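## Task

Scene 1: pick up the mug on the desk, set it on the closet's bottom shelf, and close the closet fully. The mug must end upright, must not drop more than a few centimetres and must not be struck hard. The robot must not tip over or finish leaning. Nothing may count as done if it stays in place only because the robot is holding it at the end.

## Robot and tools

Robot: a Hello Robot Stretch 4 with a single arm. It has an omni-wheel base, a lift running up a mast, a telescoping arm that reaches straight forward, a wrist with yaw, pitch and roll, and a two-finger gripper. It stands about 1.6 m tall, and the base rim is no more than 0.23 m from the base origin. Cameras: head_camera, head_left_camera, head_right_camera, wrist_camera. A loose object may occasionally get a small shove from the scene.

Frames: the base frame sits on the floor below the centre of the base, with x forward, y left and z up. hand_pose is reported in this frame and marks a point between the open fingertips; the printed value may be slightly off. The odometry frame is the base frame as it was when the scene began.

execute_actions(actions, cameras): actions is a list with one action in it, or an empty list, which only returns the state and images. An action holds "base", "joints" or both, and may add "pace" ("slow", "default", "fast", "max") and "contact_limits". Alternatively it holds only {"end_of_arm": "enable_torque"}, which powers any wrist or gripper motor back on after it has shut off. Everything in one action starts at once.
- base: exactly one relative offset measured from where the base last reported itself. translate_m is metres forward (+) or back, from -2 to 2. strafe_m is metres sideways with left +, from -2 to 2. rotate_rad is radians, counter-clockwise +, from -3.2 to 3.2.
- joints: absolute targets keyed by name. lift_m 0 to 1.2 m. arm_m 0 to 0.55 m. wrist_yaw_rad -1.134 to 4.276 (0 faces forward, + turns left, 3.14 folds back, and past 3.4 the arm gets in the way). wrist_pitch_rad -1.117 to 4.259 (0 level, 1.57 points down). wrist_roll_rad -1.117 to 4.259 (0 leaves the fingers level; + turns clockwise as seen from behind). gripper_m -0.038 to 0.141 m, the fingertip gap; values below 0 squeeze the tips together. A joint target outside its range is clipped, and the result says so. Any other bad value or unknown key rejects the whole call. A joint you leave out may keep pushing toward its previous target.
- contact_limits: {"arm_m": x}, with x from 0 (lightest) to 0.75. If omitted it is 0.5.
- cameras: a list of names, or "all"/null for every camera, or [] for none.
An action can run at most 15 s. Base speed by pace is 0.1/0.3/0.4/0.6 m/s and 1/2/3/4 rad/s. When the lift is above 0.2 these drop, reaching 0.3 m/s and 1 rad/s at lift 1.2. Once a result reports a stop, every later execute_actions, wait or finished_scene call in that same reply is skipped.

wait(seconds 0-10): sends no new command and returns the state and images. zoom_image(camera, region [x0,y0,x1,y1] pixels, at most 504x504) enlarges part of the latest full image. read_manual gives only the licence texts. finished_scene(scene 1 or 2) ends that scene for good and reports success; the robot must already be holding its final command. A reply with no tool call ends every remaining scene.

Results: joint_positions, each with a done tolerance (lift/arm ±0.004, yaw/roll ±0.02, pitch ±0.05, gripper ±0.004). lidar_m gives 12 distances in 30-degree sectors, counter-clockwise from straight ahead (4th left, 7th behind, 10th right). "-" means nothing was seen, or something is closer than 0.25 m; glass and thin legs can be missed, and table tops count. wrist_depth_mm is a 7x7 grid in mm (100-2000). base_odometry counts wheel turns, so slips appear as travel. If turned_by_wheels and turned_by_imu differ by more than about 0.1 rad, there was a collision or slip. base_tilt is in degrees, forward/right +, with about 1.5 degrees of fixed bias. motor_effort is % of maximum, with the peak in brackets; it is noisy with fixed offsets, and for wheels + means turning right. A status of "done", "off_target", "contact_stop_at_<key>" (that part goes slack: a lift can sag, wheels can roll), "limit_stop_at_<name>", "time_out" or "torque_fault" means the motor went limp until enable_torque is sent. on_its_own lists anything happening without a command; "held at" there is a target, not a measured position.

Gripping: close to a gap smaller than the object. Tighter values squeeze harder and pull the object toward the wrist. A reading of done does not prove the object is held; at commands of 0 or above, a firm grip shows up as a change in gripper effort. Fingertips pressed onto a surface can stick, so raise the lift.

Hazards: at the start, unfold the wrist with lift_m 0.4 and wrist_yaw_rad 0 in one action. Tilting the wrist up (pitch below -0.2) while it is rolled (roll below -0.4 or above 4) can cause limit_stop_at_own_body. Avoid turning or driving with more than 1 kg held and arm_m above 0.2, especially at a fast pace. A hard, steady push or pull, or a high gripper with a high contact limit, can tip the robot. If the lean goes past 6 degrees (limit_stop_at_tilt), the robot goes slack. Use low contact limits when pushing the closet shut. Place the item gently, let go, and move clear so that nothing depends on the robot.

Each tool is called after "Request:" in YAML: its name, and indented under it one key for each argument.

## Session

Request:
execute_actions:
  actions: []

Scene clock: 0.00 s.
base_odometry: x=+0.000 y=+0.000 heading=+0.000 (m, m, rad; odometry frame)
turned_by_wheels: +0.000 (rad since the last result)
turned_by_imu: +0.000 (rad since the last result)
base_tilt: forward=+0.3 right=-0.3 (deg)
lidar_m: 1.10 1.36 1.62 1.62 2.12 2.60 2.65 1.75 1.58 1.63 1.19 1.11
base_status: not commanded
joint_positions: lift_m=+0.272 arm_m=-0.003 wrist_yaw_rad=+3.128 wrist_pitch_rad=-0.012 wrist_roll_rad=+0.016 gripper_m=+0.057
joint_status: not commanded
motor_effort: lift_m=+20 arm_m=-1 wrist_yaw_rad=+1 wrist_pitch_rad=-7 wrist_roll_rad=-1 gripper_m=-4 wheel_0=+0 wheel_1=-1 wheel_2=+0 (%)
hand_pose: x=-0.1189 y=+0.0915 z=+0.4534 quat_wxyz=(+0.007, +0.006, +0.008, +1.000) (m; base frame)
wrist_depth_mm: - 136 222 - - - - / - 113 139 - - - - / - 125 162 - - - - / 141 141 - - - - - / 1808 - - - - - - / 1182 1366 200 1366 195 1576 1661 / 878 931 1042 - 1078 1008 1118
pictures: head_camera, head_left_camera, head_right_camera, wrist_camera
Images, in order (width x height): head_camera 420x560, head_left_camera 420x672, head_right_camera 420x672, wrist_camera 616x392.

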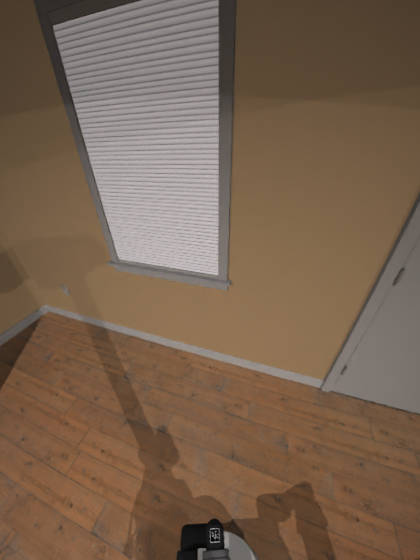

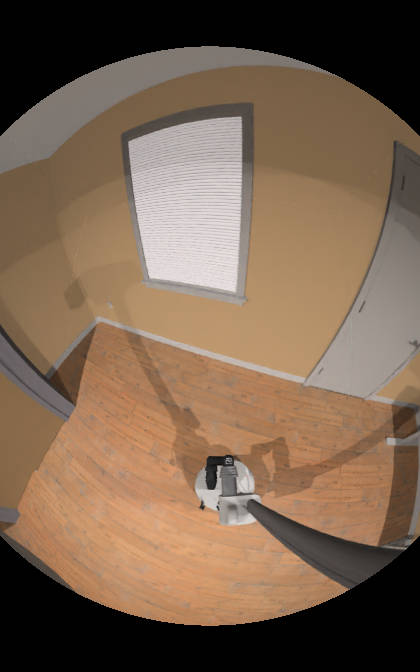

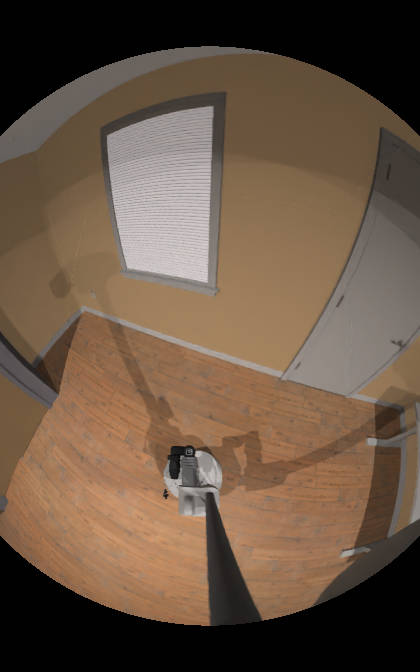

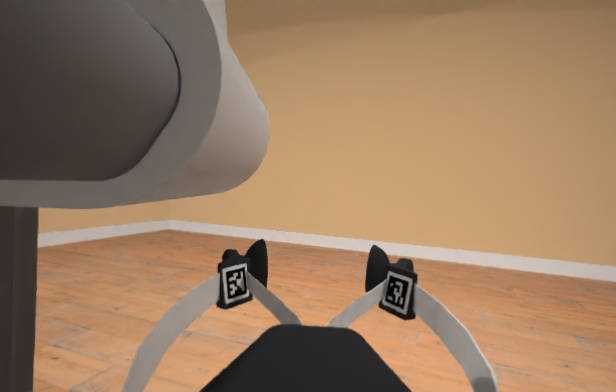

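Request:
execute_actions:
  actions:
    - {"base":{"rotate_rad":1.6},"joints":{"lift_m":0.4,"wrist_yaw_rad":0}}

Request:
execute_actions:
  actions:
    - {"base":{"rotate_rad":-3.2}}
  cameras: ["head_camera","head_left_camera"]

Scene clock: 2.47 s.
base_odometry: x=+0.000 y=+0.000 heading=+1.599 (m, m, rad; odometry frame)
turned_by_wheels: +1.599 (rad since the last result)
turned_by_imu: +1.620 (rad since the last result)
base_tilt: forward=+0.3 right=-0.4 (deg)
lidar_m: 1.64 2.19 2.61 2.64 1.73 1.60 1.60 1.18 1.11 1.12 1.41 1.60
base_status: done
joint_positions: lift_m=+0.400 arm_m=-0.003 wrist_yaw_rad=+0.000 wrist_pitch_rad=-0.012 wrist_roll_rad=+0.016 gripper_m=+0.057
joint_status: all done
motor_effort: lift_m=+21(25) arm_m=-1(1) wrist_yaw_rad=-2(6) wrist_pitch_rad=-6(7) wrist_roll_rad=-1(1) gripper_m=-2(4) wheel_0=-3(8) wheel_1=-3(7) wheel_2=-3(8) (%)
hand_pose: x=+0.4568 y=-0.0873 z=+0.5815 quat_wxyz=(+1.000, +0.008, -0.006, +0.000) (m; base frame)
wrist_depth_mm: - 1983 1808 1537 1397 1661 1708 / - 1983 1808 1576 1366 1863 1808 / - - 1808 1537 1397 1863 1756 / - - 1808 1576 1397 1863 1756 / - - 1808 1576 1336 1863 1756 / 1708 1708 199 1499 195 1808 1756 / 1229 1182 1308 - 1308 1255 1397
pictures: head_camera, head_left_camera, head_right_camera, wrist_camera
Images, in order (width x height): head_camera 420x560, head_left_camera 420x672, head_right_camera 420x672, wrist_camera 616x392.

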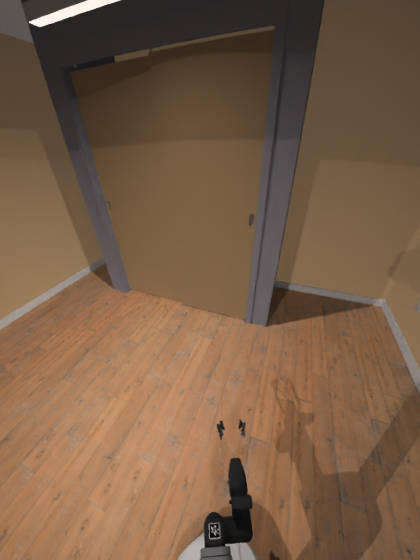

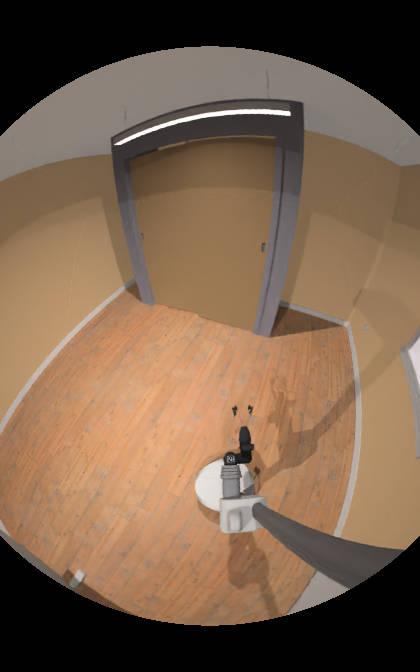

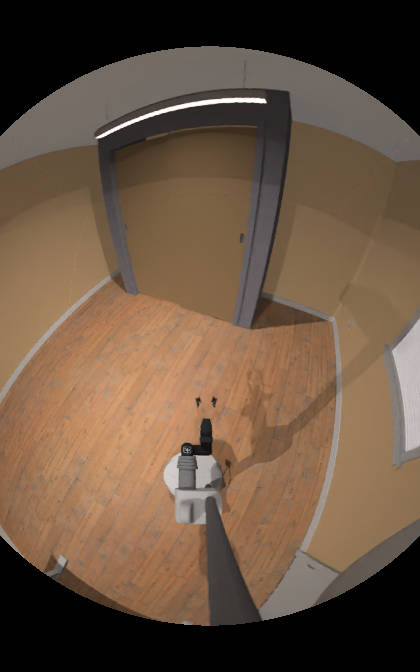

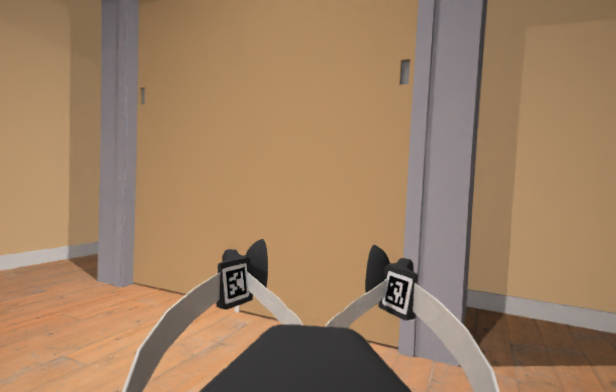

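Scene clock: 5.37 s.
base_odometry: x=+0.000 y=+0.000 heading=-1.600 (m, m, rad; odometry frame)
turned_by_wheels: -3.199 (rad since the last result)
turned_by_imu: -3.238 (rad since the last result)
base_tilt: forward=+0.3 right=-0.4 (deg)
lidar_m: 1.61 1.21 1.11 1.11 1.33 1.62 1.62 2.06 2.61 2.63 2.65 1.59
base_status: done
joint_positions: lift_m=+0.400 arm_m=-0.003 wrist_yaw_rad=+0.000 wrist_pitch_rad=-0.012 wrist_roll_rad=+0.016 gripper_m=+0.057
joint_status: not commanded
motor_effort: lift_m=+20(21) arm_m=-1(1) wrist_yaw_rad=-1(2) wrist_pitch_rad=-8(7) wrist_roll_rad=-1(1) gripper_m=-2(5) wheel_0=+2(8) wheel_1=+2(10) wheel_2=+2(9) (%)
hand_pose: x=+0.4568 y=-0.0874 z=+0.5816 quat_wxyz=(+1.000, +0.008, -0.006, +0.000) (m; base frame)
wrist_depth_mm: 1078 1336 1863 - - 1921 1808 / 1098 1397 1863 - - 1983 1863 / 1078 1366 1921 - - 1983 1756 / 1098 1397 1921 - - 1921 1808 / 1098 1397 1808 - - 1921 1808 / 1118 1366 199 1708 195 1863 1808 / 1118 1160 1308 - 1336 1255 1366
pictures: head_camera, head_left_camera
Images, in order (width x height): head_camera 420x560, head_left_camera 420x672.

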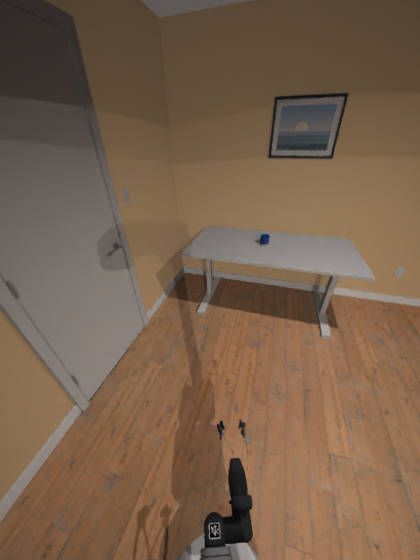

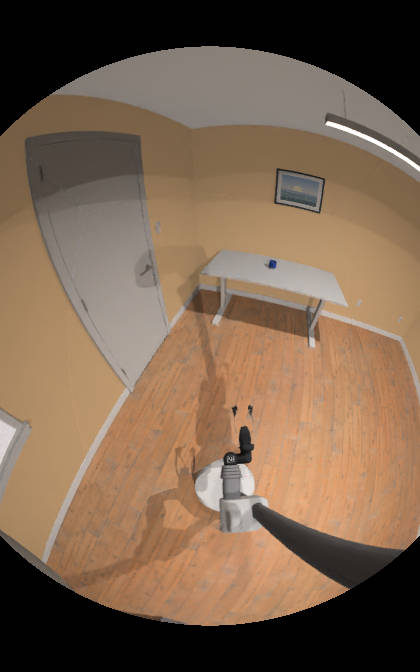

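Request:
execute_actions:
  actions:
    - {"base":{"rotate_rad":2.885},"joints":{"lift_m":0.7,"gripper_m":-0.02}}
  cameras: []

Request:
execute_actions:
  actions:
    - {"base":{"translate_m":0.8}}
  cameras: ["head_camera","wrist_camera"]

Scene clock: 8.27 s.
base_odometry: x=+0.000 y=+0.000 heading=+1.284 (m, m, rad; odometry frame)
turned_by_wheels: +2.884 (rad since the last result)
turned_by_imu: +2.921 (rad since the last result)
base_tilt: forward=+0.1 right=-0.4 (deg)
lidar_m: 1.63 1.74 2.66 2.62 2.83 1.65 1.58 1.45 1.14 1.11 1.16 1.81
base_status: done
joint_positions: lift_m=+0.700 arm_m=-0.003 wrist_yaw_rad=+0.000 wrist_pitch_rad=-0.012 wrist_roll_rad=+0.016 gripper_m=-0.020
joint_status: all done
motor_effort: lift_m=+22(22) arm_m=-1(1) wrist_yaw_rad=-1(0) wrist_pitch_rad=-8(7) wrist_roll_rad=-1(1) gripper_m=-14(14) wheel_0=-3(8) wheel_1=-3(7) wheel_2=-3(10) (%)
hand_pose: x=+0.4568 y=-0.0874 z=+0.8815 quat_wxyz=(+1.000, +0.008, -0.006, +0.000) (m; base frame)
wrist_depth_mm: 1576 1499 1464 1397 - 1983 1921 / 1618 1499 1464 1397 - - 1921 / 1576 1537 1499 1397 - - 1863 / 1618 1499 1499 1397 - - 1863 / 1618 1537 1464 1397 - - 1863 / 1618 1537 182 189 182 - 1863 / 1618 1576 1499 - 1921 1756 1756
pictures: none
No camera images: the call's "cameras" was empty. Leave "cameras" out to get every camera's image.

Scene clock: 12.40 s.
base_odometry: x=+0.226 y=+0.767 heading=+1.284 (m, m, rad; odometry frame)
turned_by_wheels: +0.000 (rad since the last result)
turned_by_imu: +0.000 (rad since the last result)
base_tilt: forward=+0.3 right=-0.4 (deg)
lidar_m: 0.81 0.91 1.42 2.52 2.74 2.43 3.19 1.56 1.16 1.14 1.31 1.61
base_status: done
joint_positions: lift_m=+0.700 arm_m=-0.003 wrist_yaw_rad=+0.000 wrist_pitch_rad=-0.012 wrist_roll_rad=+0.016 gripper_m=-0.020
joint_status: not commanded
motor_effort: lift_m=+21(21) arm_m=-1(1) wrist_yaw_rad=+0(1) wrist_pitch_rad=-7(7) wrist_roll_rad=-1(1) gripper_m=-14(13) wheel_0=+1(7) wheel_1=+1(7) wheel_2=+0(11) (%)
hand_pose: x=+0.4568 y=-0.0874 z=+0.8815 quat_wxyz=(+1.000, +0.008, -0.006, +0.000) (m; base frame)
wrist_depth_mm: 668 647 615 597 1308 1255 1229 / 676 654 609 609 1308 1255 1229 / 683 661 615 609 1281 1281 1229 / 691 661 615 615 1336 1255 1229 / 691 668 627 609 1308 1281 1255 / 691 668 182 189 182 1281 1255 / 691 676 634 - 1336 1255 1255
pictures: head_camera, wrist_camera
Images, in order (width x height): head_camera 420x560, wrist_camera 616x392.

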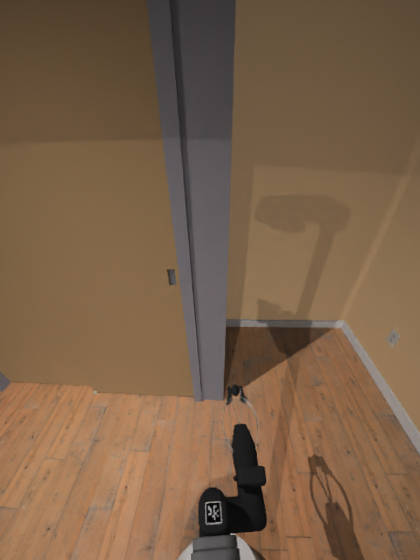

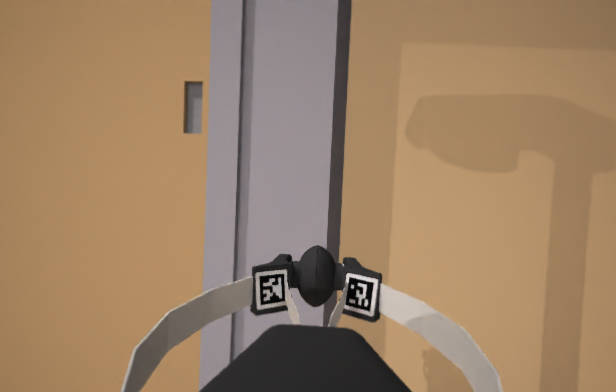

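Request:
execute_actions:
  actions:
    - {"base":{"strafe_m":0.23},"joints":{"lift_m":0.9,"arm_m":0.25}}
  cameras: ["head_camera","wrist_camera"]

Scene clock: 14.67 s.
base_odometry: x=+0.005 y=+0.832 heading=+1.284 (m, m, rad; odometry frame)
turned_by_wheels: +0.000 (rad since the last result)
turned_by_imu: +0.001 (rad since the last result)
base_tilt: forward=+0.5 right=-0.3 (deg)
lidar_m: 0.85 0.94 1.47 2.30 2.50 3.21 2.72 1.83 1.40 1.38 1.53 0.86
base_status: done
joint_positions: lift_m=+0.900 arm_m=+0.249 wrist_yaw_rad=+0.000 wrist_pitch_rad=-0.012 wrist_roll_rad=+0.016 gripper_m=-0.020
joint_status: all done
motor_effort: lift_m=+21(23) arm_m=+6(4) wrist_yaw_rad=-1(1) wrist_pitch_rad=-7(7) wrist_roll_rad=-1(1) gripper_m=-12(12) wheel_0=+0(10) wheel_1=-1(8) wheel_2=+0(1) (%)
hand_pose: x=+0.7083 y=-0.0874 z=+1.0815 quat_wxyz=(+1.000, +0.008, -0.006, +0.000) (m; base frame)
wrist_depth_mm: 421 413 397 384 347 349 342 / 427 413 402 389 349 353 343 / 430 415 402 392 353 353 347 / 433 418 404 394 355 355 347 / 433 421 407 389 355 355 351 / 436 424 182 189 182 357 353 / 439 424 415 - 357 357 355
pictures: head_camera, wrist_camera
Images, in order (width x height): head_camera 420x560, wrist_camera 616x392.

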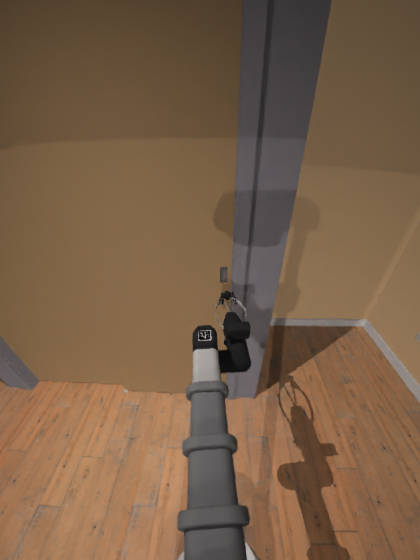

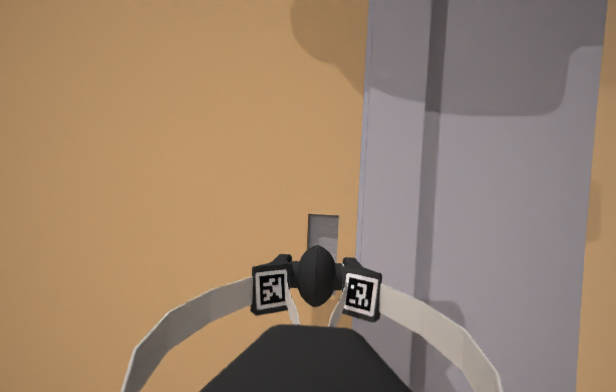

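Request:
execute_actions:
  actions:
    - {"base":{"rotate_rad":-0.13},"joints":{"lift_m":0.87}}
  cameras: []

Request:
execute_actions:
  actions:
    - {"base":{"strafe_m":0.09},"joints":{"arm_m":0.33}}
  cameras: ["wrist_camera"]

Scene clock: 15.70 s.
base_odometry: x=+0.005 y=+0.832 heading=+1.155 (m, m, rad; odometry frame)
turned_by_wheels: -0.130 (rad since the last result)
turned_by_imu: -0.131 (rad since the last result)
base_tilt: forward=+0.3 right=-0.3 (deg)
lidar_m: 0.83 0.88 1.29 2.31 2.39 3.19 3.19 2.12 1.45 1.38 1.45 1.67
base_status: done
joint_positions: lift_m=+0.870 arm_m=+0.249 wrist_yaw_rad=+0.000 wrist_pitch_rad=-0.012 wrist_roll_rad=+0.016 gripper_m=-0.020
joint_status: all done
motor_effort: lift_m=+17(22) arm_m=+6(6) wrist_yaw_rad=+0(1) wrist_pitch_rad=-6(7) wrist_roll_rad=-1(1) gripper_m=-13(14) wheel_0=+1(7) wheel_1=+1(8) wheel_2=+2(5) (%)
hand_pose: x=+0.7083 y=-0.0874 z=+1.0518 quat_wxyz=(+1.000, +0.008, -0.006, +0.000) (m; base frame)
wrist_depth_mm: 389 392 394 362 375 1098 1098 / 392 392 394 364 377 1098 1098 / 394 397 397 379 379 1118 1138 / 397 399 399 382 384 1138 1118 / 402 399 399 368 384 1138 1138 / 404 404 182 189 182 1138 1138 / 404 407 407 - 389 1138 1138
pictures: none
No camera images: the call's "cameras" was empty. Leave "cameras" out to get every camera's image.

Scene clock: 17.10 s.
base_odometry: x=-0.077 y=+0.869 heading=+1.155 (m, m, rad; odometry frame)
turned_by_wheels: +0.000 (rad since the last result)
turned_by_imu: +0.000 (rad since the last result)
base_tilt: forward=+0.1 right=-0.2 (deg)
lidar_m: 0.85 0.89 1.23 2.21 2.30 3.06 3.16 2.20 1.57 1.47 1.55 0.87
base_status: done
joint_positions: lift_m=+0.870 arm_m=+0.329 wrist_yaw_rad=+0.000 wrist_pitch_rad=-0.012 wrist_roll_rad=+0.016 gripper_m=-0.020
joint_status: all done
motor_effort: lift_m=+17(18) arm_m=+6(8) wrist_yaw_rad=+0(0) wrist_pitch_rad=-6(6) wrist_roll_rad=-1(1) gripper_m=-13(15) wheel_0=-2(10) wheel_1=+0(9) wheel_2=+0(4) (%)
hand_pose: x=+0.7883 y=-0.0874 z=+1.0518 quat_wxyz=(+1.000, +0.008, -0.006, +0.000) (m; base frame)
wrist_depth_mm: 309 309 309 310 281 294 294 / 310 310 312 312 283 297 297 / 314 314 314 314 285 297 298 / 315 315 317 315 286 300 300 / 317 319 319 296 287 303 303 / 319 322 181 189 182 304 306 / 320 322 322 - 306 306 306
pictures: wrist_camera
Images, in order (width x height): wrist_camera 616x392.

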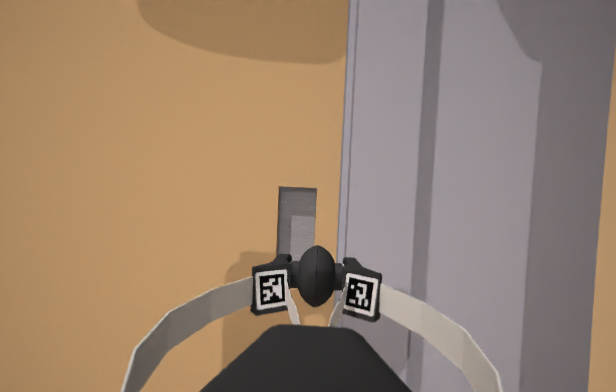

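Request:
execute_actions:
  actions:
    - {"base":{"strafe_m":0.018}}
  cameras: []

Request:
execute_actions:
  actions:
    - {"joints":{"arm_m":0.45},"contact_limits":{"arm_m":0.1},"pace":"slow"}
  cameras: ["wrist_camera","head_camera"]

Scene clock: 17.93 s.
base_odometry: x=-0.093 y=+0.876 heading=+1.155 (m, m, rad; odometry frame)
turned_by_wheels: +0.000 (rad since the last result)
turned_by_imu: +0.000 (rad since the last result)
base_tilt: forward=+0.1 right=-0.2 (deg)
lidar_m: 0.85 0.90 1.28 2.21 2.28 3.07 3.18 2.24 1.56 1.47 1.55 0.91
base_status: done
joint_positions: lift_m=+0.870 arm_m=+0.329 wrist_yaw_rad=+0.000 wrist_pitch_rad=-0.012 wrist_roll_rad=+0.016 gripper_m=-0.020
joint_status: not commanded
motor_effort: lift_m=+18(17) arm_m=+6(6) wrist_yaw_rad=-1(0) wrist_pitch_rad=-7(6) wrist_roll_rad=-1(1) gripper_m=-14(10) wheel_0=-1(10) wheel_1=-1(10) wheel_2=+0(1) (%)
hand_pose: x=+0.7883 y=-0.0874 z=+1.0518 quat_wxyz=(+1.000, +0.008, -0.006, +0.000) (m; base frame)
wrist_depth_mm: 309 307 309 309 279 293 294 / 310 312 310 310 283 296 296 / 312 314 314 314 283 297 298 / 314 315 315 315 286 300 301 / 317 317 317 317 286 301 301 / 319 319 182 189 182 303 304 / 320 322 322 - 291 304 306
pictures: none
No camera images: the call's "cameras" was empty. Leave "cameras" out to get every camera's image.

Scene clock: 19.87 s.
base_odometry: x=-0.093 y=+0.876 heading=+1.154 (m, m, rad; odometry frame)
turned_by_wheels: +0.000 (rad since the last result)
turned_by_imu: +0.000 (rad since the last result)
base_tilt: forward=+0.3 right=-0.4 (deg)
lidar_m: 0.85 0.89 1.24 2.21 2.27 3.03 3.20 2.26 1.60 1.49 1.57 0.88
base_status: not commanded
joint_positions: lift_m=+0.870 arm_m=+0.420 wrist_yaw_rad=-0.006 wrist_pitch_rad=-0.013 wrist_roll_rad=+0.016 gripper_m=-0.020
joint_status: arm_m contact_stop (moved +0.091 of +0.121)
on_its_own: arm_m is slack since a contact_stop (your +0.450 is given up); wrist_yaw_rad is at rest, and its effort (+17) is outside its rest range (-13 to +13)
motor_effort: lift_m=+17(17) arm_m=+0(14) wrist_yaw_rad=+17(31) wrist_pitch_rad=-5(7) wrist_roll_rad=-1(1) gripper_m=-9(13) wheel_0=+1(1) wheel_1=+0(1) wheel_2=-7(9) (%)
contact_limits: arm_m 0.1
hand_pose: x=+0.8792 y=-0.0892 z=+1.0520 quat_wxyz=(+1.000, +0.008, -0.006, -0.003) (m; base frame)
wrist_depth_mm: 221 221 222 223 206 193 207 / 222 223 224 224 200 194 208 / 224 224 225 226 195 195 210 / 226 226 227 228 197 197 211 / 227 228 229 229 198 198 213 / 229 229 181 189 181 213 214 / 230 229 231 - 200 201 216
pictures: head_camera, wrist_camera
Images, in order (width x height): head_camera 420x560, wrist_camera 616x392.

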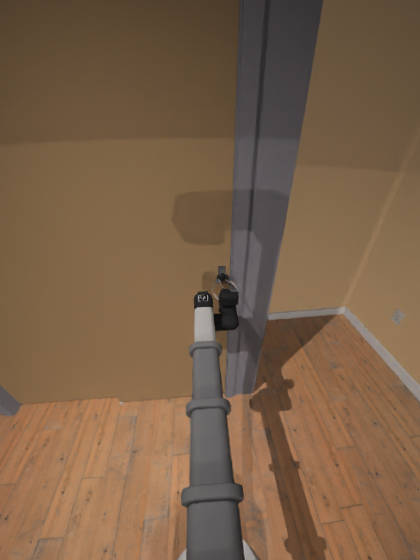

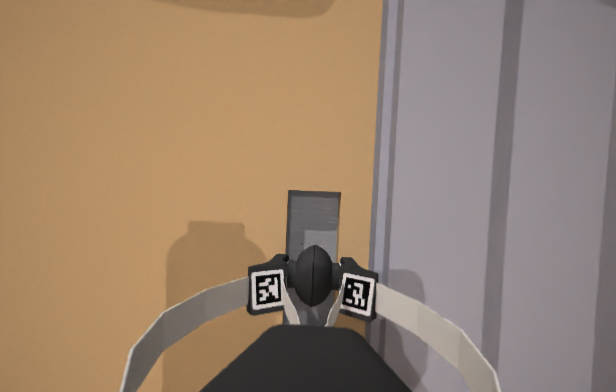

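Request:
execute_actions:
  actions:
    - {"base":{"strafe_m":0.15},"joints":{"arm_m":0.42},"pace":"slow"}
  cameras: ["wrist_camera","head_camera"]

Scene clock: 22.57 s.
base_odometry: x=-0.230 y=+0.937 heading=+1.152 (m, m, rad; odometry frame)
turned_by_wheels: -0.002 (rad since the last result)
turned_by_imu: -0.004 (rad since the last result)
base_tilt: forward=+0.4 right=-0.4 (deg)
lidar_m: 0.82 0.89 1.26 2.06 2.10 2.85 3.19 2.46 1.78 1.64 1.75 0.89
base_status: done
joint_positions: lift_m=+0.870 arm_m=+0.420 wrist_yaw_rad=-0.024 wrist_pitch_rad=-0.012 wrist_roll_rad=+0.016 gripper_m=-0.020
joint_status: all done
on_its_own: wrist_yaw_rad is at rest, and its effort (+70) is outside its rest range (-13 to +13)
motor_effort: lift_m=+18(17) arm_m=+2(3) wrist_yaw_rad=+70(74) wrist_pitch_rad=-7(7) wrist_roll_rad=-1(1) gripper_m=-10(12) wheel_0=-11(21) wheel_1=-1(4) wheel_2=-15(18) (%)
hand_pose: x=+0.8768 y=-0.0944 z=+1.0518 quat_wxyz=(+1.000, +0.008, -0.006, -0.012) (m; base frame)
wrist_depth_mm: 216 218 220 223 225 539 265 / 217 220 221 224 226 554 262 / 219 222 223 225 228 544 258 / 220 222 225 227 230 535 256 / 222 224 226 228 243 535 254 / 224 226 178 187 182 324 252 / 225 228 229 - 691 306 251
pictures: head_camera, wrist_camera
Images, in order (width x height): head_camera 420x560, wrist_camera 616x392.

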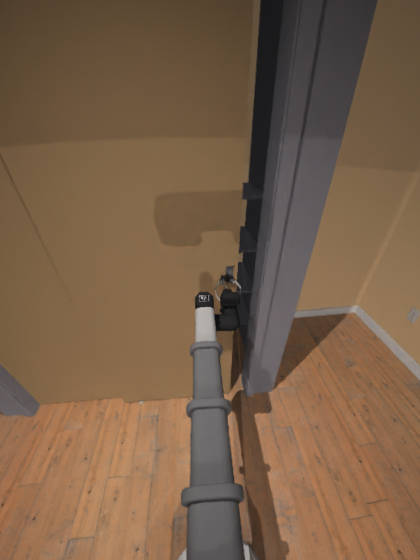

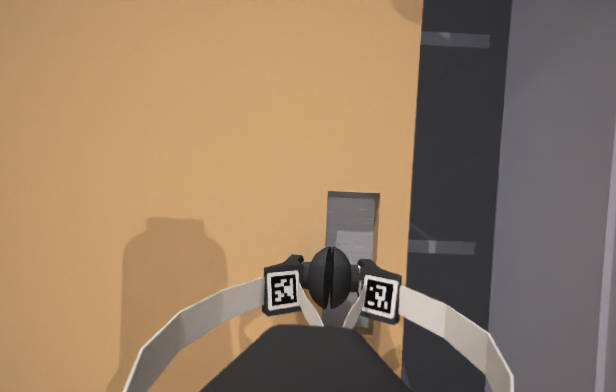

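Request:
execute_actions:
  actions:
    - {"base":{"strafe_m":-0.03},"pace":"slow"}
  cameras: []

Request:
execute_actions:
  actions:
    - {"joints":{"arm_m":0.36}}
  cameras: []

Request:
execute_actions:
  actions:
    - {"base":{"strafe_m":-0.065},"joints":{"wrist_roll_rad":1.57,"wrist_yaw_rad":0}}
  cameras: ["wrist_camera","head_camera"]

Scene clock: 24.03 s.
base_odometry: x=-0.203 y=+0.924 heading=+1.152 (m, m, rad; odometry frame)
turned_by_wheels: +0.000 (rad since the last result)
turned_by_imu: +0.001 (rad since the last result)
base_tilt: forward=+0.1 right=-0.1 (deg)
lidar_m: 0.84 0.90 1.24 2.08 2.15 2.87 3.17 2.45 1.73 1.61 1.69 0.85
base_status: done
joint_positions: lift_m=+0.870 arm_m=+0.420 wrist_yaw_rad=-0.005 wrist_pitch_rad=-0.012 wrist_roll_rad=+0.016 gripper_m=-0.020
joint_status: not commanded
on_its_own: wrist_yaw_rad is at rest, and its effort (+14) is outside its rest range (-13 to +13)
motor_effort: lift_m=+17(17) arm_m=+3(2) wrist_yaw_rad=+14(70) wrist_pitch_rad=-6(7) wrist_roll_rad=-1(1) gripper_m=-6(8) wheel_0=+10(10) wheel_1=+2(6) wheel_2=-11(16) (%)
hand_pose: x=+0.8785 y=-0.0888 z=+1.0519 quat_wxyz=(+1.000, +0.008, -0.006, -0.002) (m; base frame)
wrist_depth_mm: 220 220 220 221 530 535 241 / 221 221 223 223 615 539 237 / 223 224 224 224 732 525 236 / 224 224 226 226 723 521 233 / 226 226 226 227 549 322 231 / 228 228 186 199 180 319 229 / 229 229 229 - 750 266 228
pictures: none
No camera images: the call's "cameras" was empty. Leave "cameras" out to get every camera's image.

Scene clock: 25.10 s.
base_odometry: x=-0.203 y=+0.924 heading=+1.152 (m, m, rad; odometry frame)
turned_by_wheels: +0.000 (rad since the last result)
turned_by_imu: +0.000 (rad since the last result)
base_tilt: forward=+0.3 right=-0.5 (deg)
lidar_m: 0.87 0.88 1.26 2.08 2.14 2.86 3.19 2.44 1.72 1.61 1.70 0.89
base_status: not commanded
joint_positions: lift_m=+0.870 arm_m=+0.361 wrist_yaw_rad=+0.000 wrist_pitch_rad=-0.012 wrist_roll_rad=+0.016 gripper_m=-0.020
joint_status: all done
motor_effort: lift_m=+17(17) arm_m=-6(5) wrist_yaw_rad=+0(12) wrist_pitch_rad=-6(7) wrist_roll_rad=-1(1) gripper_m=-11(13) wheel_0=+1(10) wheel_1=+1(2) wheel_2=+0(12) (%)
hand_pose: x=+0.8204 y=-0.0874 z=+1.0518 quat_wxyz=(+1.000, +0.008, -0.006, +0.000) (m; base frame)
wrist_depth_mm: 272 274 274 274 768 349 252 / 274 274 274 277 676 342 249 / 276 277 278 278 831 336 251 / 278 279 279 281 798 332 253 / 279 281 282 281 699 327 254 / 281 283 179 190 181 304 256 / 285 283 285 - 759 272 258
pictures: none
No camera images: the call's "cameras" was empty. Leave "cameras" out to get every camera's image.

Scene clock: 26.60 s.
base_odometry: x=-0.144 y=+0.898 heading=+1.152 (m, m, rad; odometry frame)
turned_by_wheels: +0.000 (rad since the last result)
turned_by_imu: +0.001 (rad since the last result)
base_tilt: forward=+0.1 right=-0.4 (deg)
lidar_m: 0.86 0.88 1.27 2.15 2.21 2.97 3.18 2.35 1.66 1.54 1.61 0.87
base_status: done
joint_positions: lift_m=+0.870 arm_m=+0.361 wrist_yaw_rad=+0.000 wrist_pitch_rad=-0.012 wrist_roll_rad=+1.570 gripper_m=-0.020
joint_status: all done
motor_effort: lift_m=+17(17) arm_m=-6(6) wrist_yaw_rad=+1(0) wrist_pitch_rad=-7(6) wrist_roll_rad=+1(7) gripper_m=-14(14) wheel_0=+1(9) wheel_1=-1(8) wheel_2=+0(2) (%)
hand_pose: x=+0.8204 y=-0.0874 z=+1.0518 quat_wxyz=(+0.708, +0.707, -0.004, +0.004) (m; base frame)
wrist_depth_mm: 274 274 272 270 268 266 266 / 260 259 257 256 254 253 252 / 379 334 297 271 267 253 252 / 1025 1008 960 1008 1008 750 904 / 1025 661 891 597 1008 732 891 / 291 289 182 190 181 283 283 / 291 290 289 - 285 282 282
pictures: head_camera, wrist_camera
Images, in order (width x height): head_camera 420x560, wrist_camera 616x392.

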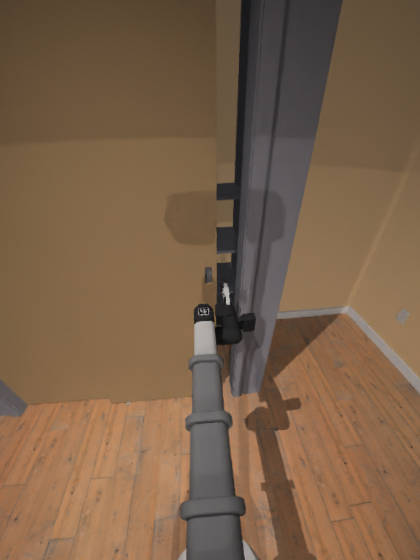

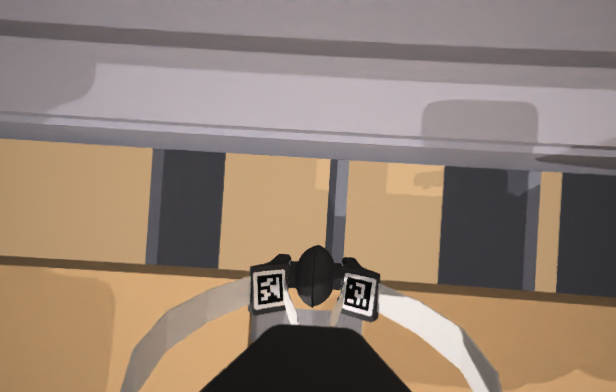

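Request:
execute_actions:
  actions:
    - {"base":{"strafe_m":-0.04}}
  cameras: []

Request:
execute_actions:
  actions:
    - {"joints":{"arm_m":0.52},"contact_limits":{"arm_m":0.15}}
  cameras: ["head_camera"]

Request:
execute_actions:
  actions:
    - {"base":{"strafe_m":0.3},"pace":"slow"}
  cameras: ["head_camera"]

Scene clock: 27.73 s.
base_odometry: x=-0.107 y=+0.882 heading=+1.152 (m, m, rad; odometry frame)
turned_by_wheels: +0.000 (rad since the last result)
turned_by_imu: +0.000 (rad since the last result)
base_tilt: forward=+0.4 right=-0.5 (deg)
lidar_m: 0.84 0.89 1.27 2.17 2.25 2.99 3.18 2.28 1.59 1.49 1.59 0.88
base_status: done
joint_positions: lift_m=+0.870 arm_m=+0.361 wrist_yaw_rad=+0.000 wrist_pitch_rad=-0.012 wrist_roll_rad=+1.570 gripper_m=-0.020
joint_status: not commanded
motor_effort: lift_m=+18(17) arm_m=-6(6) wrist_yaw_rad=+0(0) wrist_pitch_rad=-7(6) wrist_roll_rad=+1(0) gripper_m=-14(13) wheel_0=+1(8) wheel_1=-2(9) wheel_2=+0(0) (%)
hand_pose: x=+0.8204 y=-0.0874 z=+1.0518 quat_wxyz=(+0.708, +0.707, -0.004, +0.004) (m; base frame)
wrist_depth_mm: 278 276 274 272 271 268 267 / 276 276 273 271 268 268 267 / 262 260 258 258 256 254 253 / 1025 1025 768 373 270 255 252 / 1025 1025 991 603 1008 723 878 / 317 603 181 191 181 668 917 / 290 289 287 - 282 279 281
pictures: none
No camera images: the call's "cameras" was empty. Leave "cameras" out to get every camera's image.

Scene clock: 29.27 s.
base_odometry: x=-0.107 y=+0.882 heading=+1.152 (m, m, rad; odometry frame)
turned_by_wheels: +0.000 (rad since the last result)
turned_by_imu: +0.000 (rad since the last result)
base_tilt: forward=+0.3 right=-0.3 (deg)
lidar_m: 0.85 0.90 1.27 2.18 2.25 3.02 3.18 2.27 1.58 1.49 1.58 0.90
base_status: not commanded
joint_positions: lift_m=+0.870 arm_m=+0.519 wrist_yaw_rad=+0.000 wrist_pitch_rad=-0.012 wrist_roll_rad=+1.570 gripper_m=-0.020
joint_status: all done
motor_effort: lift_m=+17(17) arm_m=+6(5) wrist_yaw_rad=-1(0) wrist_pitch_rad=-6(7) wrist_roll_rad=+0(0) gripper_m=-13(13) wheel_0=+1(1) wheel_1=-2(2) wheel_2=+0(0) (%)
contact_limits: arm_m 0.15
hand_pose: x=+0.9783 y=-0.0874 z=+1.0518 quat_wxyz=(+0.707, +0.707, -0.004, +0.004) (m; base frame)
wrist_depth_mm: 101 100 - - - - - / 101 100 - - - - - / 101 100 - - - - - / 878 452 707 113 112 111 - / 866 521 854 442 842 723 496 / 854 504 181 191 182 668 488 / 866 480 854 - 842 580 484
pictures: head_camera
Images, in order (width x height): head_camera 420x560.

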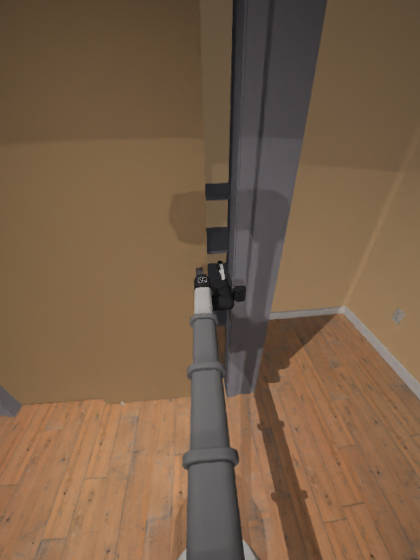

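Scene clock: 33.43 s.
base_odometry: x=-0.381 y=+1.004 heading=+1.151 (m, m, rad; odometry frame)
turned_by_wheels: -0.001 (rad since the last result)
turned_by_imu: -0.002 (rad since the last result)
base_tilt: forward=+0.3 right=-0.3 (deg)
lidar_m: 0.84 0.89 1.25 1.88 1.95 2.61 3.20 2.49 1.96 1.80 1.92 0.93
base_status: done
joint_positions: lift_m=+0.870 arm_m=+0.519 wrist_yaw_rad=-0.004 wrist_pitch_rad=-0.012 wrist_roll_rad=+1.571 gripper_m=-0.020
joint_status: not commanded
motor_effort: lift_m=+17(17) arm_m=+5(6) wrist_yaw_rad=+11(38) wrist_pitch_rad=-6(6) wrist_roll_rad=-4(11) gripper_m=-14(14) wheel_0=-8(24) wheel_1=-1(9) wheel_2=-5(10) (%)
hand_pose: x=+0.9781 y=-0.0886 z=+1.0518 quat_wxyz=(+0.707, +0.707, -0.006, +0.003) (m; base frame)
wrist_depth_mm: 866 521 788 820 788 732 525 / 866 496 854 842 842 778 517 / 866 500 854 842 831 759 508 / 854 508 842 842 831 741 504 / 854 521 842 433 842 723 492 / 842 492 171 190 181 676 492 / 122 121 131 - 138 128 436
pictures: head_camera
Images, in order (width x height): head_camera 420x560.

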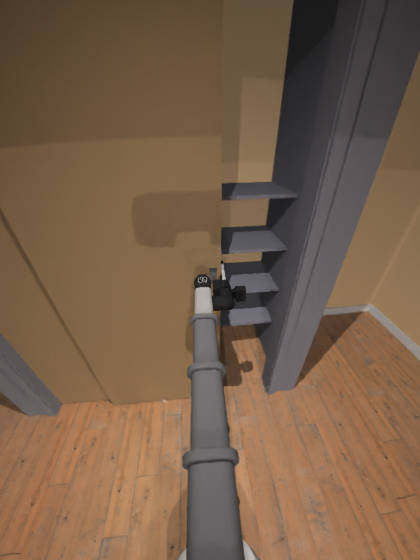

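Good. Open more.

Request:
execute_actions:
  actions:
    - {"base":{"strafe_m":0.4},"pace":"slow"}
  cameras: ["head_camera","head_right_camera"]

Scene clock: 38.60 s.
base_odometry: x=-0.746 y=+1.167 heading=+1.150 (m, m, rad; odometry frame)
turned_by_wheels: -0.001 (rad since the last result)
turned_by_imu: -0.145 (rad since the last result)
base_tilt: forward=-0.4 right=+0.0 (deg)
lidar_m: 0.80 0.80 1.03 1.53 1.55 1.89 3.20 2.45 2.45 2.17 2.18 1.10
base_status: done
joint_positions: lift_m=+0.870 arm_m=+0.518 wrist_yaw_rad=-0.024 wrist_pitch_rad=-0.005 wrist_roll_rad=+1.570 gripper_m=-0.020
joint_status: not commanded
on_its_own: wrist_yaw_rad is at rest, and its effort (+69) is outside its rest range (-13 to +13); wrist_pitch_rad is at rest, and its effort (-28) is outside its rest range (-23 to +23)
motor_effort: lift_m=+22(21) arm_m=+9(9) wrist_yaw_rad=+69(71) wrist_pitch_rad=-28(30) wrist_roll_rad=-1(7) gripper_m=-15(14) wheel_0=-3(17) wheel_1=+6(10) wheel_2=-21(24) (%)
hand_pose: x=+0.9756 y=-0.0944 z=+1.0493 quat_wxyz=(+0.707, +0.707, -0.010, -0.007) (m; base frame)
wrist_depth_mm: 931 569 904 931 931 788 539 / 917 539 891 917 917 768 530 / 891 535 878 891 878 750 517 / 866 517 854 854 866 741 500 / 842 521 831 436 842 723 492 / 820 500 181 191 181 676 488 / 123 120 146 - 788 136 477
pictures: head_camera, head_right_camera
Images, in order (width x height): head_camera 420x560, head_right_camera 420x672.

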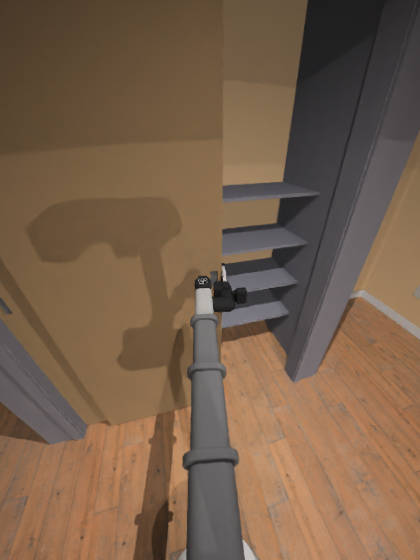

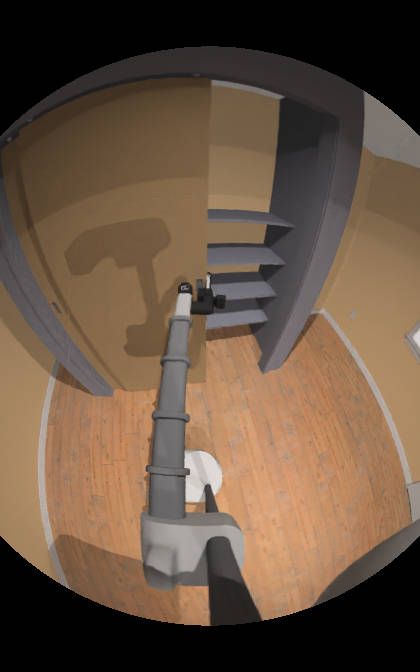

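Request:
execute_actions:
  actions:
    - {"base":{"strafe_m":-0.1},"pace":"slow"}
  cameras: []

Request:
execute_actions:
  actions:
    - {"base":{"rotate_rad":0.13},"joints":{"arm_m":0,"wrist_roll_rad":0,"wrist_yaw_rad":0,"wrist_pitch_rad":0.3}}
  cameras: []

Request:
execute_actions:
  actions:
    - {"joints":{"lift_m":0.45}}

Scene clock: 42.83 s.
base_odometry: x=-0.655 y=+1.125 heading=+1.148 (m, m, rad; odometry frame)
turned_by_wheels: -0.002 (rad since the last result)
turned_by_imu: +0.084 (rad since the last result)
base_tilt: forward=+0.0 right=-0.2 (deg)
lidar_m: 0.82 0.83 1.07 1.59 1.63 2.10 3.20 2.47 2.29 2.09 2.13 1.11
base_status: done
joint_positions: lift_m=+0.870 arm_m=+0.518 wrist_yaw_rad=-0.021 wrist_pitch_rad=-0.013 wrist_roll_rad=+1.570 gripper_m=-0.020
joint_status: not commanded
on_its_own: wrist_yaw_rad is at rest, and its effort (+60) is outside its rest range (-13 to +13)
motor_effort: lift_m=+22(21) arm_m=+9(9) wrist_yaw_rad=+60(74) wrist_pitch_rad=-5(27) wrist_roll_rad=-1(1) gripper_m=-13(14) wheel_0=+3(4) wheel_1=-2(8) wheel_2=-23(25) (%)
hand_pose: x=+0.9758 y=-0.0935 z=+1.0517 quat_wxyz=(+0.707, +0.707, -0.012, -0.003) (m; base frame)
wrist_depth_mm: 891 549 878 891 878 809 530 / 878 525 866 878 866 788 525 / 866 530 854 854 854 768 512 / 854 508 842 842 831 759 504 / 854 517 831 430 831 732 496 / 831 496 181 190 181 676 496 / 121 120 137 - 143 133 469
pictures: none
No camera images: the call's "cameras" was empty. Leave "cameras" out to get every camera's image.

Scene clock: 45.43 s.
base_odometry: x=-0.655 y=+1.125 heading=+1.278 (m, m, rad; odometry frame)
turned_by_wheels: +0.130 (rad since the last result)
turned_by_imu: +0.060 (rad since the last result)
base_tilt: forward=+0.3 right=-0.3 (deg)
lidar_m: 0.82 0.86 1.12 1.63 1.69 2.21 3.24 2.51 2.24 2.07 1.23 1.10
base_status: done
joint_positions: lift_m=+0.870 arm_m=+0.001 wrist_yaw_rad=+0.000 wrist_pitch_rad=+0.302 wrist_roll_rad=+0.000 gripper_m=-0.020
joint_status: all done
motor_effort: lift_m=+19(22) arm_m=-6(6) wrist_yaw_rad=-1(68) wrist_pitch_rad=-7(19) wrist_roll_rad=-2(21) gripper_m=-14(16) wheel_0=+1(30) wheel_1=-1(18) wheel_2=+0(33) (%)
hand_pose: x=+0.4473 y=-0.0874 z=+0.9624 quat_wxyz=(+0.989, +0.000, +0.151, +0.000) (m; base frame)
wrist_depth_mm: 539 539 535 1182 1205 1205 1042 / 559 569 564 1008 1229 1229 991 / 597 591 597 1336 1336 1308 1008 / 634 627 627 1118 1160 1138 991 / 668 661 661 661 1430 1336 991 / 707 707 182 190 181 1182 976 / 750 741 750 - 1430 1205 854
pictures: none
No camera images: the call's "cameras" was empty. Leave "cameras" out to get every camera's image.

Scene clock: 48.13 s.
base_odometry: x=-0.655 y=+1.125 heading=+1.278 (m, m, rad; odometry frame)
turned_by_wheels: +0.000 (rad since the last result)
turned_by_imu: +0.001 (rad since the last result)
base_tilt: forward=+0.2 right=-0.4 (deg)
lidar_m: 0.80 0.82 1.10 1.62 1.66 2.24 3.27 2.50 2.24 2.04 1.23 1.07
base_status: not commanded
joint_positions: lift_m=+0.450 arm_m=+0.001 wrist_yaw_rad=+0.000 wrist_pitch_rad=+0.302 wrist_roll_rad=+0.000 gripper_m=-0.020
joint_status: all done
motor_effort: lift_m=+17(20) arm_m=-6(6) wrist_yaw_rad=+0(0) wrist_pitch_rad=-7(7) wrist_roll_rad=-2(2) gripper_m=-12(15) wheel_0=+1(1) wheel_1=-1(1) wheel_2=+0(0) (%)
hand_pose: x=+0.4473 y=-0.0874 z=+0.5425 quat_wxyz=(+0.989, +0.000, +0.151, +0.000) (m; base frame)
wrist_depth_mm: 539 535 535 1182 1182 1182 991 / 564 559 559 1255 1229 1255 1042 / 591 591 591 1205 1281 1281 1008 / 621 627 627 1430 1397 1366 960 / 661 661 668 654 1366 1336 1008 / 715 699 181 190 181 1078 991 / 750 741 750 - 866 831 820
pictures: head_camera, head_left_camera, head_right_camera, wrist_camera
Images, in order (width x height): head_camera 420x560, head_left_camera 420x672, head_right_camera 420x672, wrist_camera 616x392.

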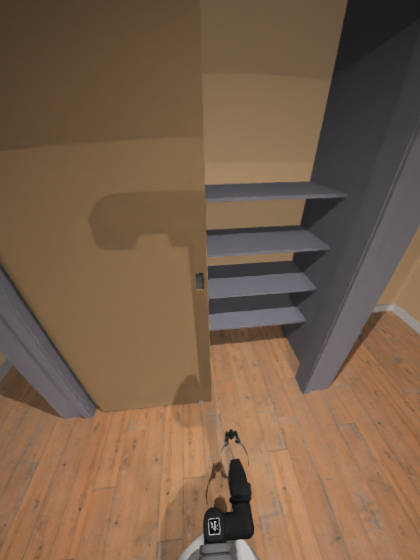

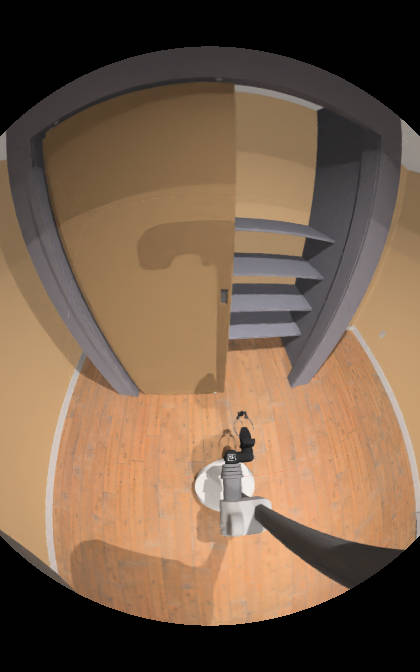

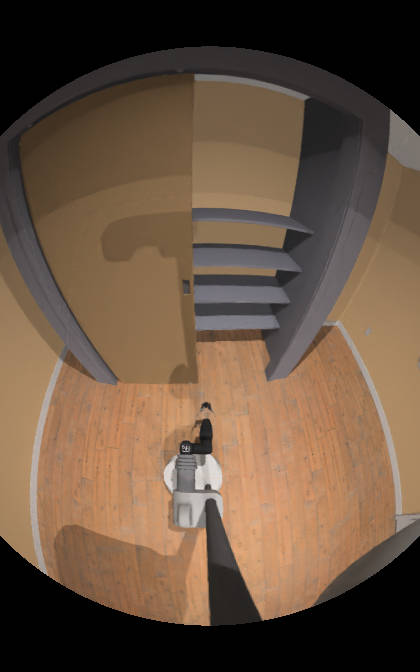

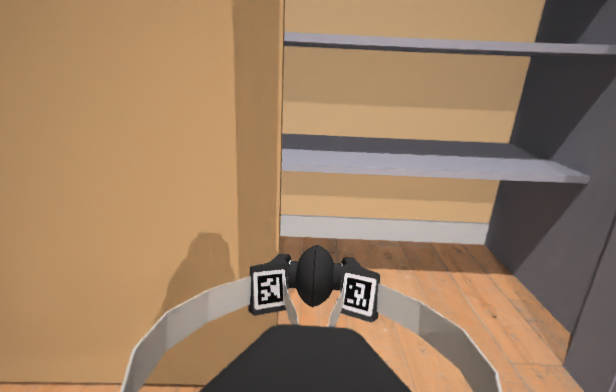

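Request:
execute_actions:
  actions:
    - {"base":{"rotate_rad":3.1},"joints":{"lift_m":0.2,"wrist_pitch_rad":0,"gripper_m":0.12},"pace":"fast"}
  cameras: []

Request:
execute_actions:
  actions:
    - {"base":{"strafe_m":1.3},"pace":"fast"}
  cameras: []

Request:
execute_actions:
  actions:
    - {"base":{"translate_m":1.5},"joints":{"lift_m":0.7},"pace":"fast"}
  cameras: ["head_camera","wrist_camera"]

Scene clock: 50.70 s.
base_odometry: x=-0.655 y=+1.125 heading=-1.905 (m, m, rad; odometry frame)
turned_by_wheels: +3.100 (rad since the last result)
turned_by_imu: +3.139 (rad since the last result)
base_tilt: forward=+0.3 right=-0.3 (deg)
lidar_m: 2.42 2.47 2.25 2.08 2.16 1.09 0.82 0.85 1.11 1.62 1.65 2.18
base_status: done
joint_positions: lift_m=+0.200 arm_m=+0.001 wrist_yaw_rad=+0.000 wrist_pitch_rad=+0.003 wrist_roll_rad=+0.000 gripper_m=+0.120
joint_status: all done
motor_effort: lift_m=+17(21) arm_m=-6(6) wrist_yaw_rad=-2(1) wrist_pitch_rad=-8(11) wrist_roll_rad=-2(3) gripper_m=+0(12) wheel_0=-1(10) wheel_1=+0(9) wheel_2=+2(13) (%)
hand_pose: x=+0.4605 y=-0.0873 z=+0.3776 quat_wxyz=(+1.000, +0.000, +0.001, +0.000) (m; base frame)
wrist_depth_mm: - - - - - - - / - - - - - - - / - - - - - - - / - - - - - - - / 1756 1808 1708 - - - 1921 / 1078 1042 991 1118 1060 1118 1366 / 778 768 866 - 891 866 931
pictures: none
No camera images: the call's "cameras" was empty. Leave "cameras" out to get every camera's image.

Scene clock: 55.10 s.
base_odometry: x=+0.573 y=+0.698 heading=-1.905 (m, m, rad; odometry frame)
turned_by_wheels: +0.000 (rad since the last result)
turned_by_imu: +0.005 (rad since the last result)
base_tilt: forward=+0.2 right=-0.1 (deg)
lidar_m: 2.32 1.28 0.84 0.78 0.77 1.09 1.63 0.96 1.55 2.90 2.98 2.50
base_status: done
joint_positions: lift_m=+0.200 arm_m=+0.001 wrist_yaw_rad=+0.000 wrist_pitch_rad=+0.003 wrist_roll_rad=+0.000 gripper_m=+0.120
joint_status: not commanded
motor_effort: lift_m=+18(18) arm_m=-6(6) wrist_yaw_rad=-1(1) wrist_pitch_rad=-7(8) wrist_roll_rad=-2(2) gripper_m=-2(2) wheel_0=+3(12) wheel_1=-1(12) wheel_2=+0(3) (%)
hand_pose: x=+0.4605 y=-0.0874 z=+0.3776 quat_wxyz=(+1.000, +0.000, +0.001, +0.000) (m; base frame)
wrist_depth_mm: 1366 - - - - - - / 1366 - - - - - - / 1366 - - - - - - / 1397 - - - - - - / 1397 1756 1756 - - - - / 1098 1042 991 1098 1060 1118 1336 / 788 768 866 - 904 854 931
pictures: none
No camera images: the call's "cameras" was empty. Leave "cameras" out to get every camera's image.

Scene clock: 60.13 s.
base_odometry: x=+0.081 y=-0.719 heading=-1.905 (m, m, rad; odometry frame)
turned_by_wheels: +0.000 (rad since the last result)
turned_by_imu: +0.000 (rad since the last result)
base_tilt: forward=+0.2 right=-0.3 (deg)
lidar_m: 0.83 0.86 0.94 0.87 0.93 1.25 2.40 2.68 2.99 2.81 2.46 0.88
base_status: done
joint_positions: lift_m=+0.700 arm_m=+0.001 wrist_yaw_rad=+0.000 wrist_pitch_rad=+0.003 wrist_roll_rad=+0.000 gripper_m=+0.120
joint_status: all done
motor_effort: lift_m=+21(26) arm_m=-6(6) wrist_yaw_rad=-1(0) wrist_pitch_rad=-8(7) wrist_roll_rad=-2(2) gripper_m=+0(1) wheel_0=+0(8) wheel_1=+2(9) wheel_2=+2(14) (%)
hand_pose: x=+0.4604 y=-0.0874 z=+0.8773 quat_wxyz=(+1.000, +0.000, +0.001, +0.000) (m; base frame)
wrist_depth_mm: 1336 1336 1366 1336 1366 1397 1430 / 1366 1336 1366 1397 1430 1397 1430 / 1366 1366 1397 1366 1397 1430 1430 / 1366 1366 1397 1397 1430 1464 1464 / 842 878 831 976 1060 1160 1464 / 960 654 621 621 654 640 732 / 1397 1397 1397 - 1464 1499 1499
pictures: head_camera, wrist_camera
Images, in order (width x height): head_camera 420x560, wrist_camera 616x392.

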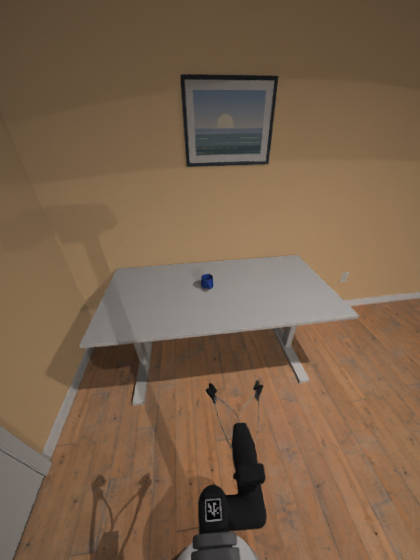

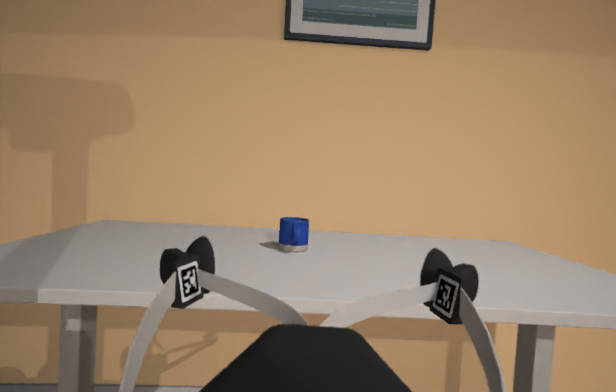

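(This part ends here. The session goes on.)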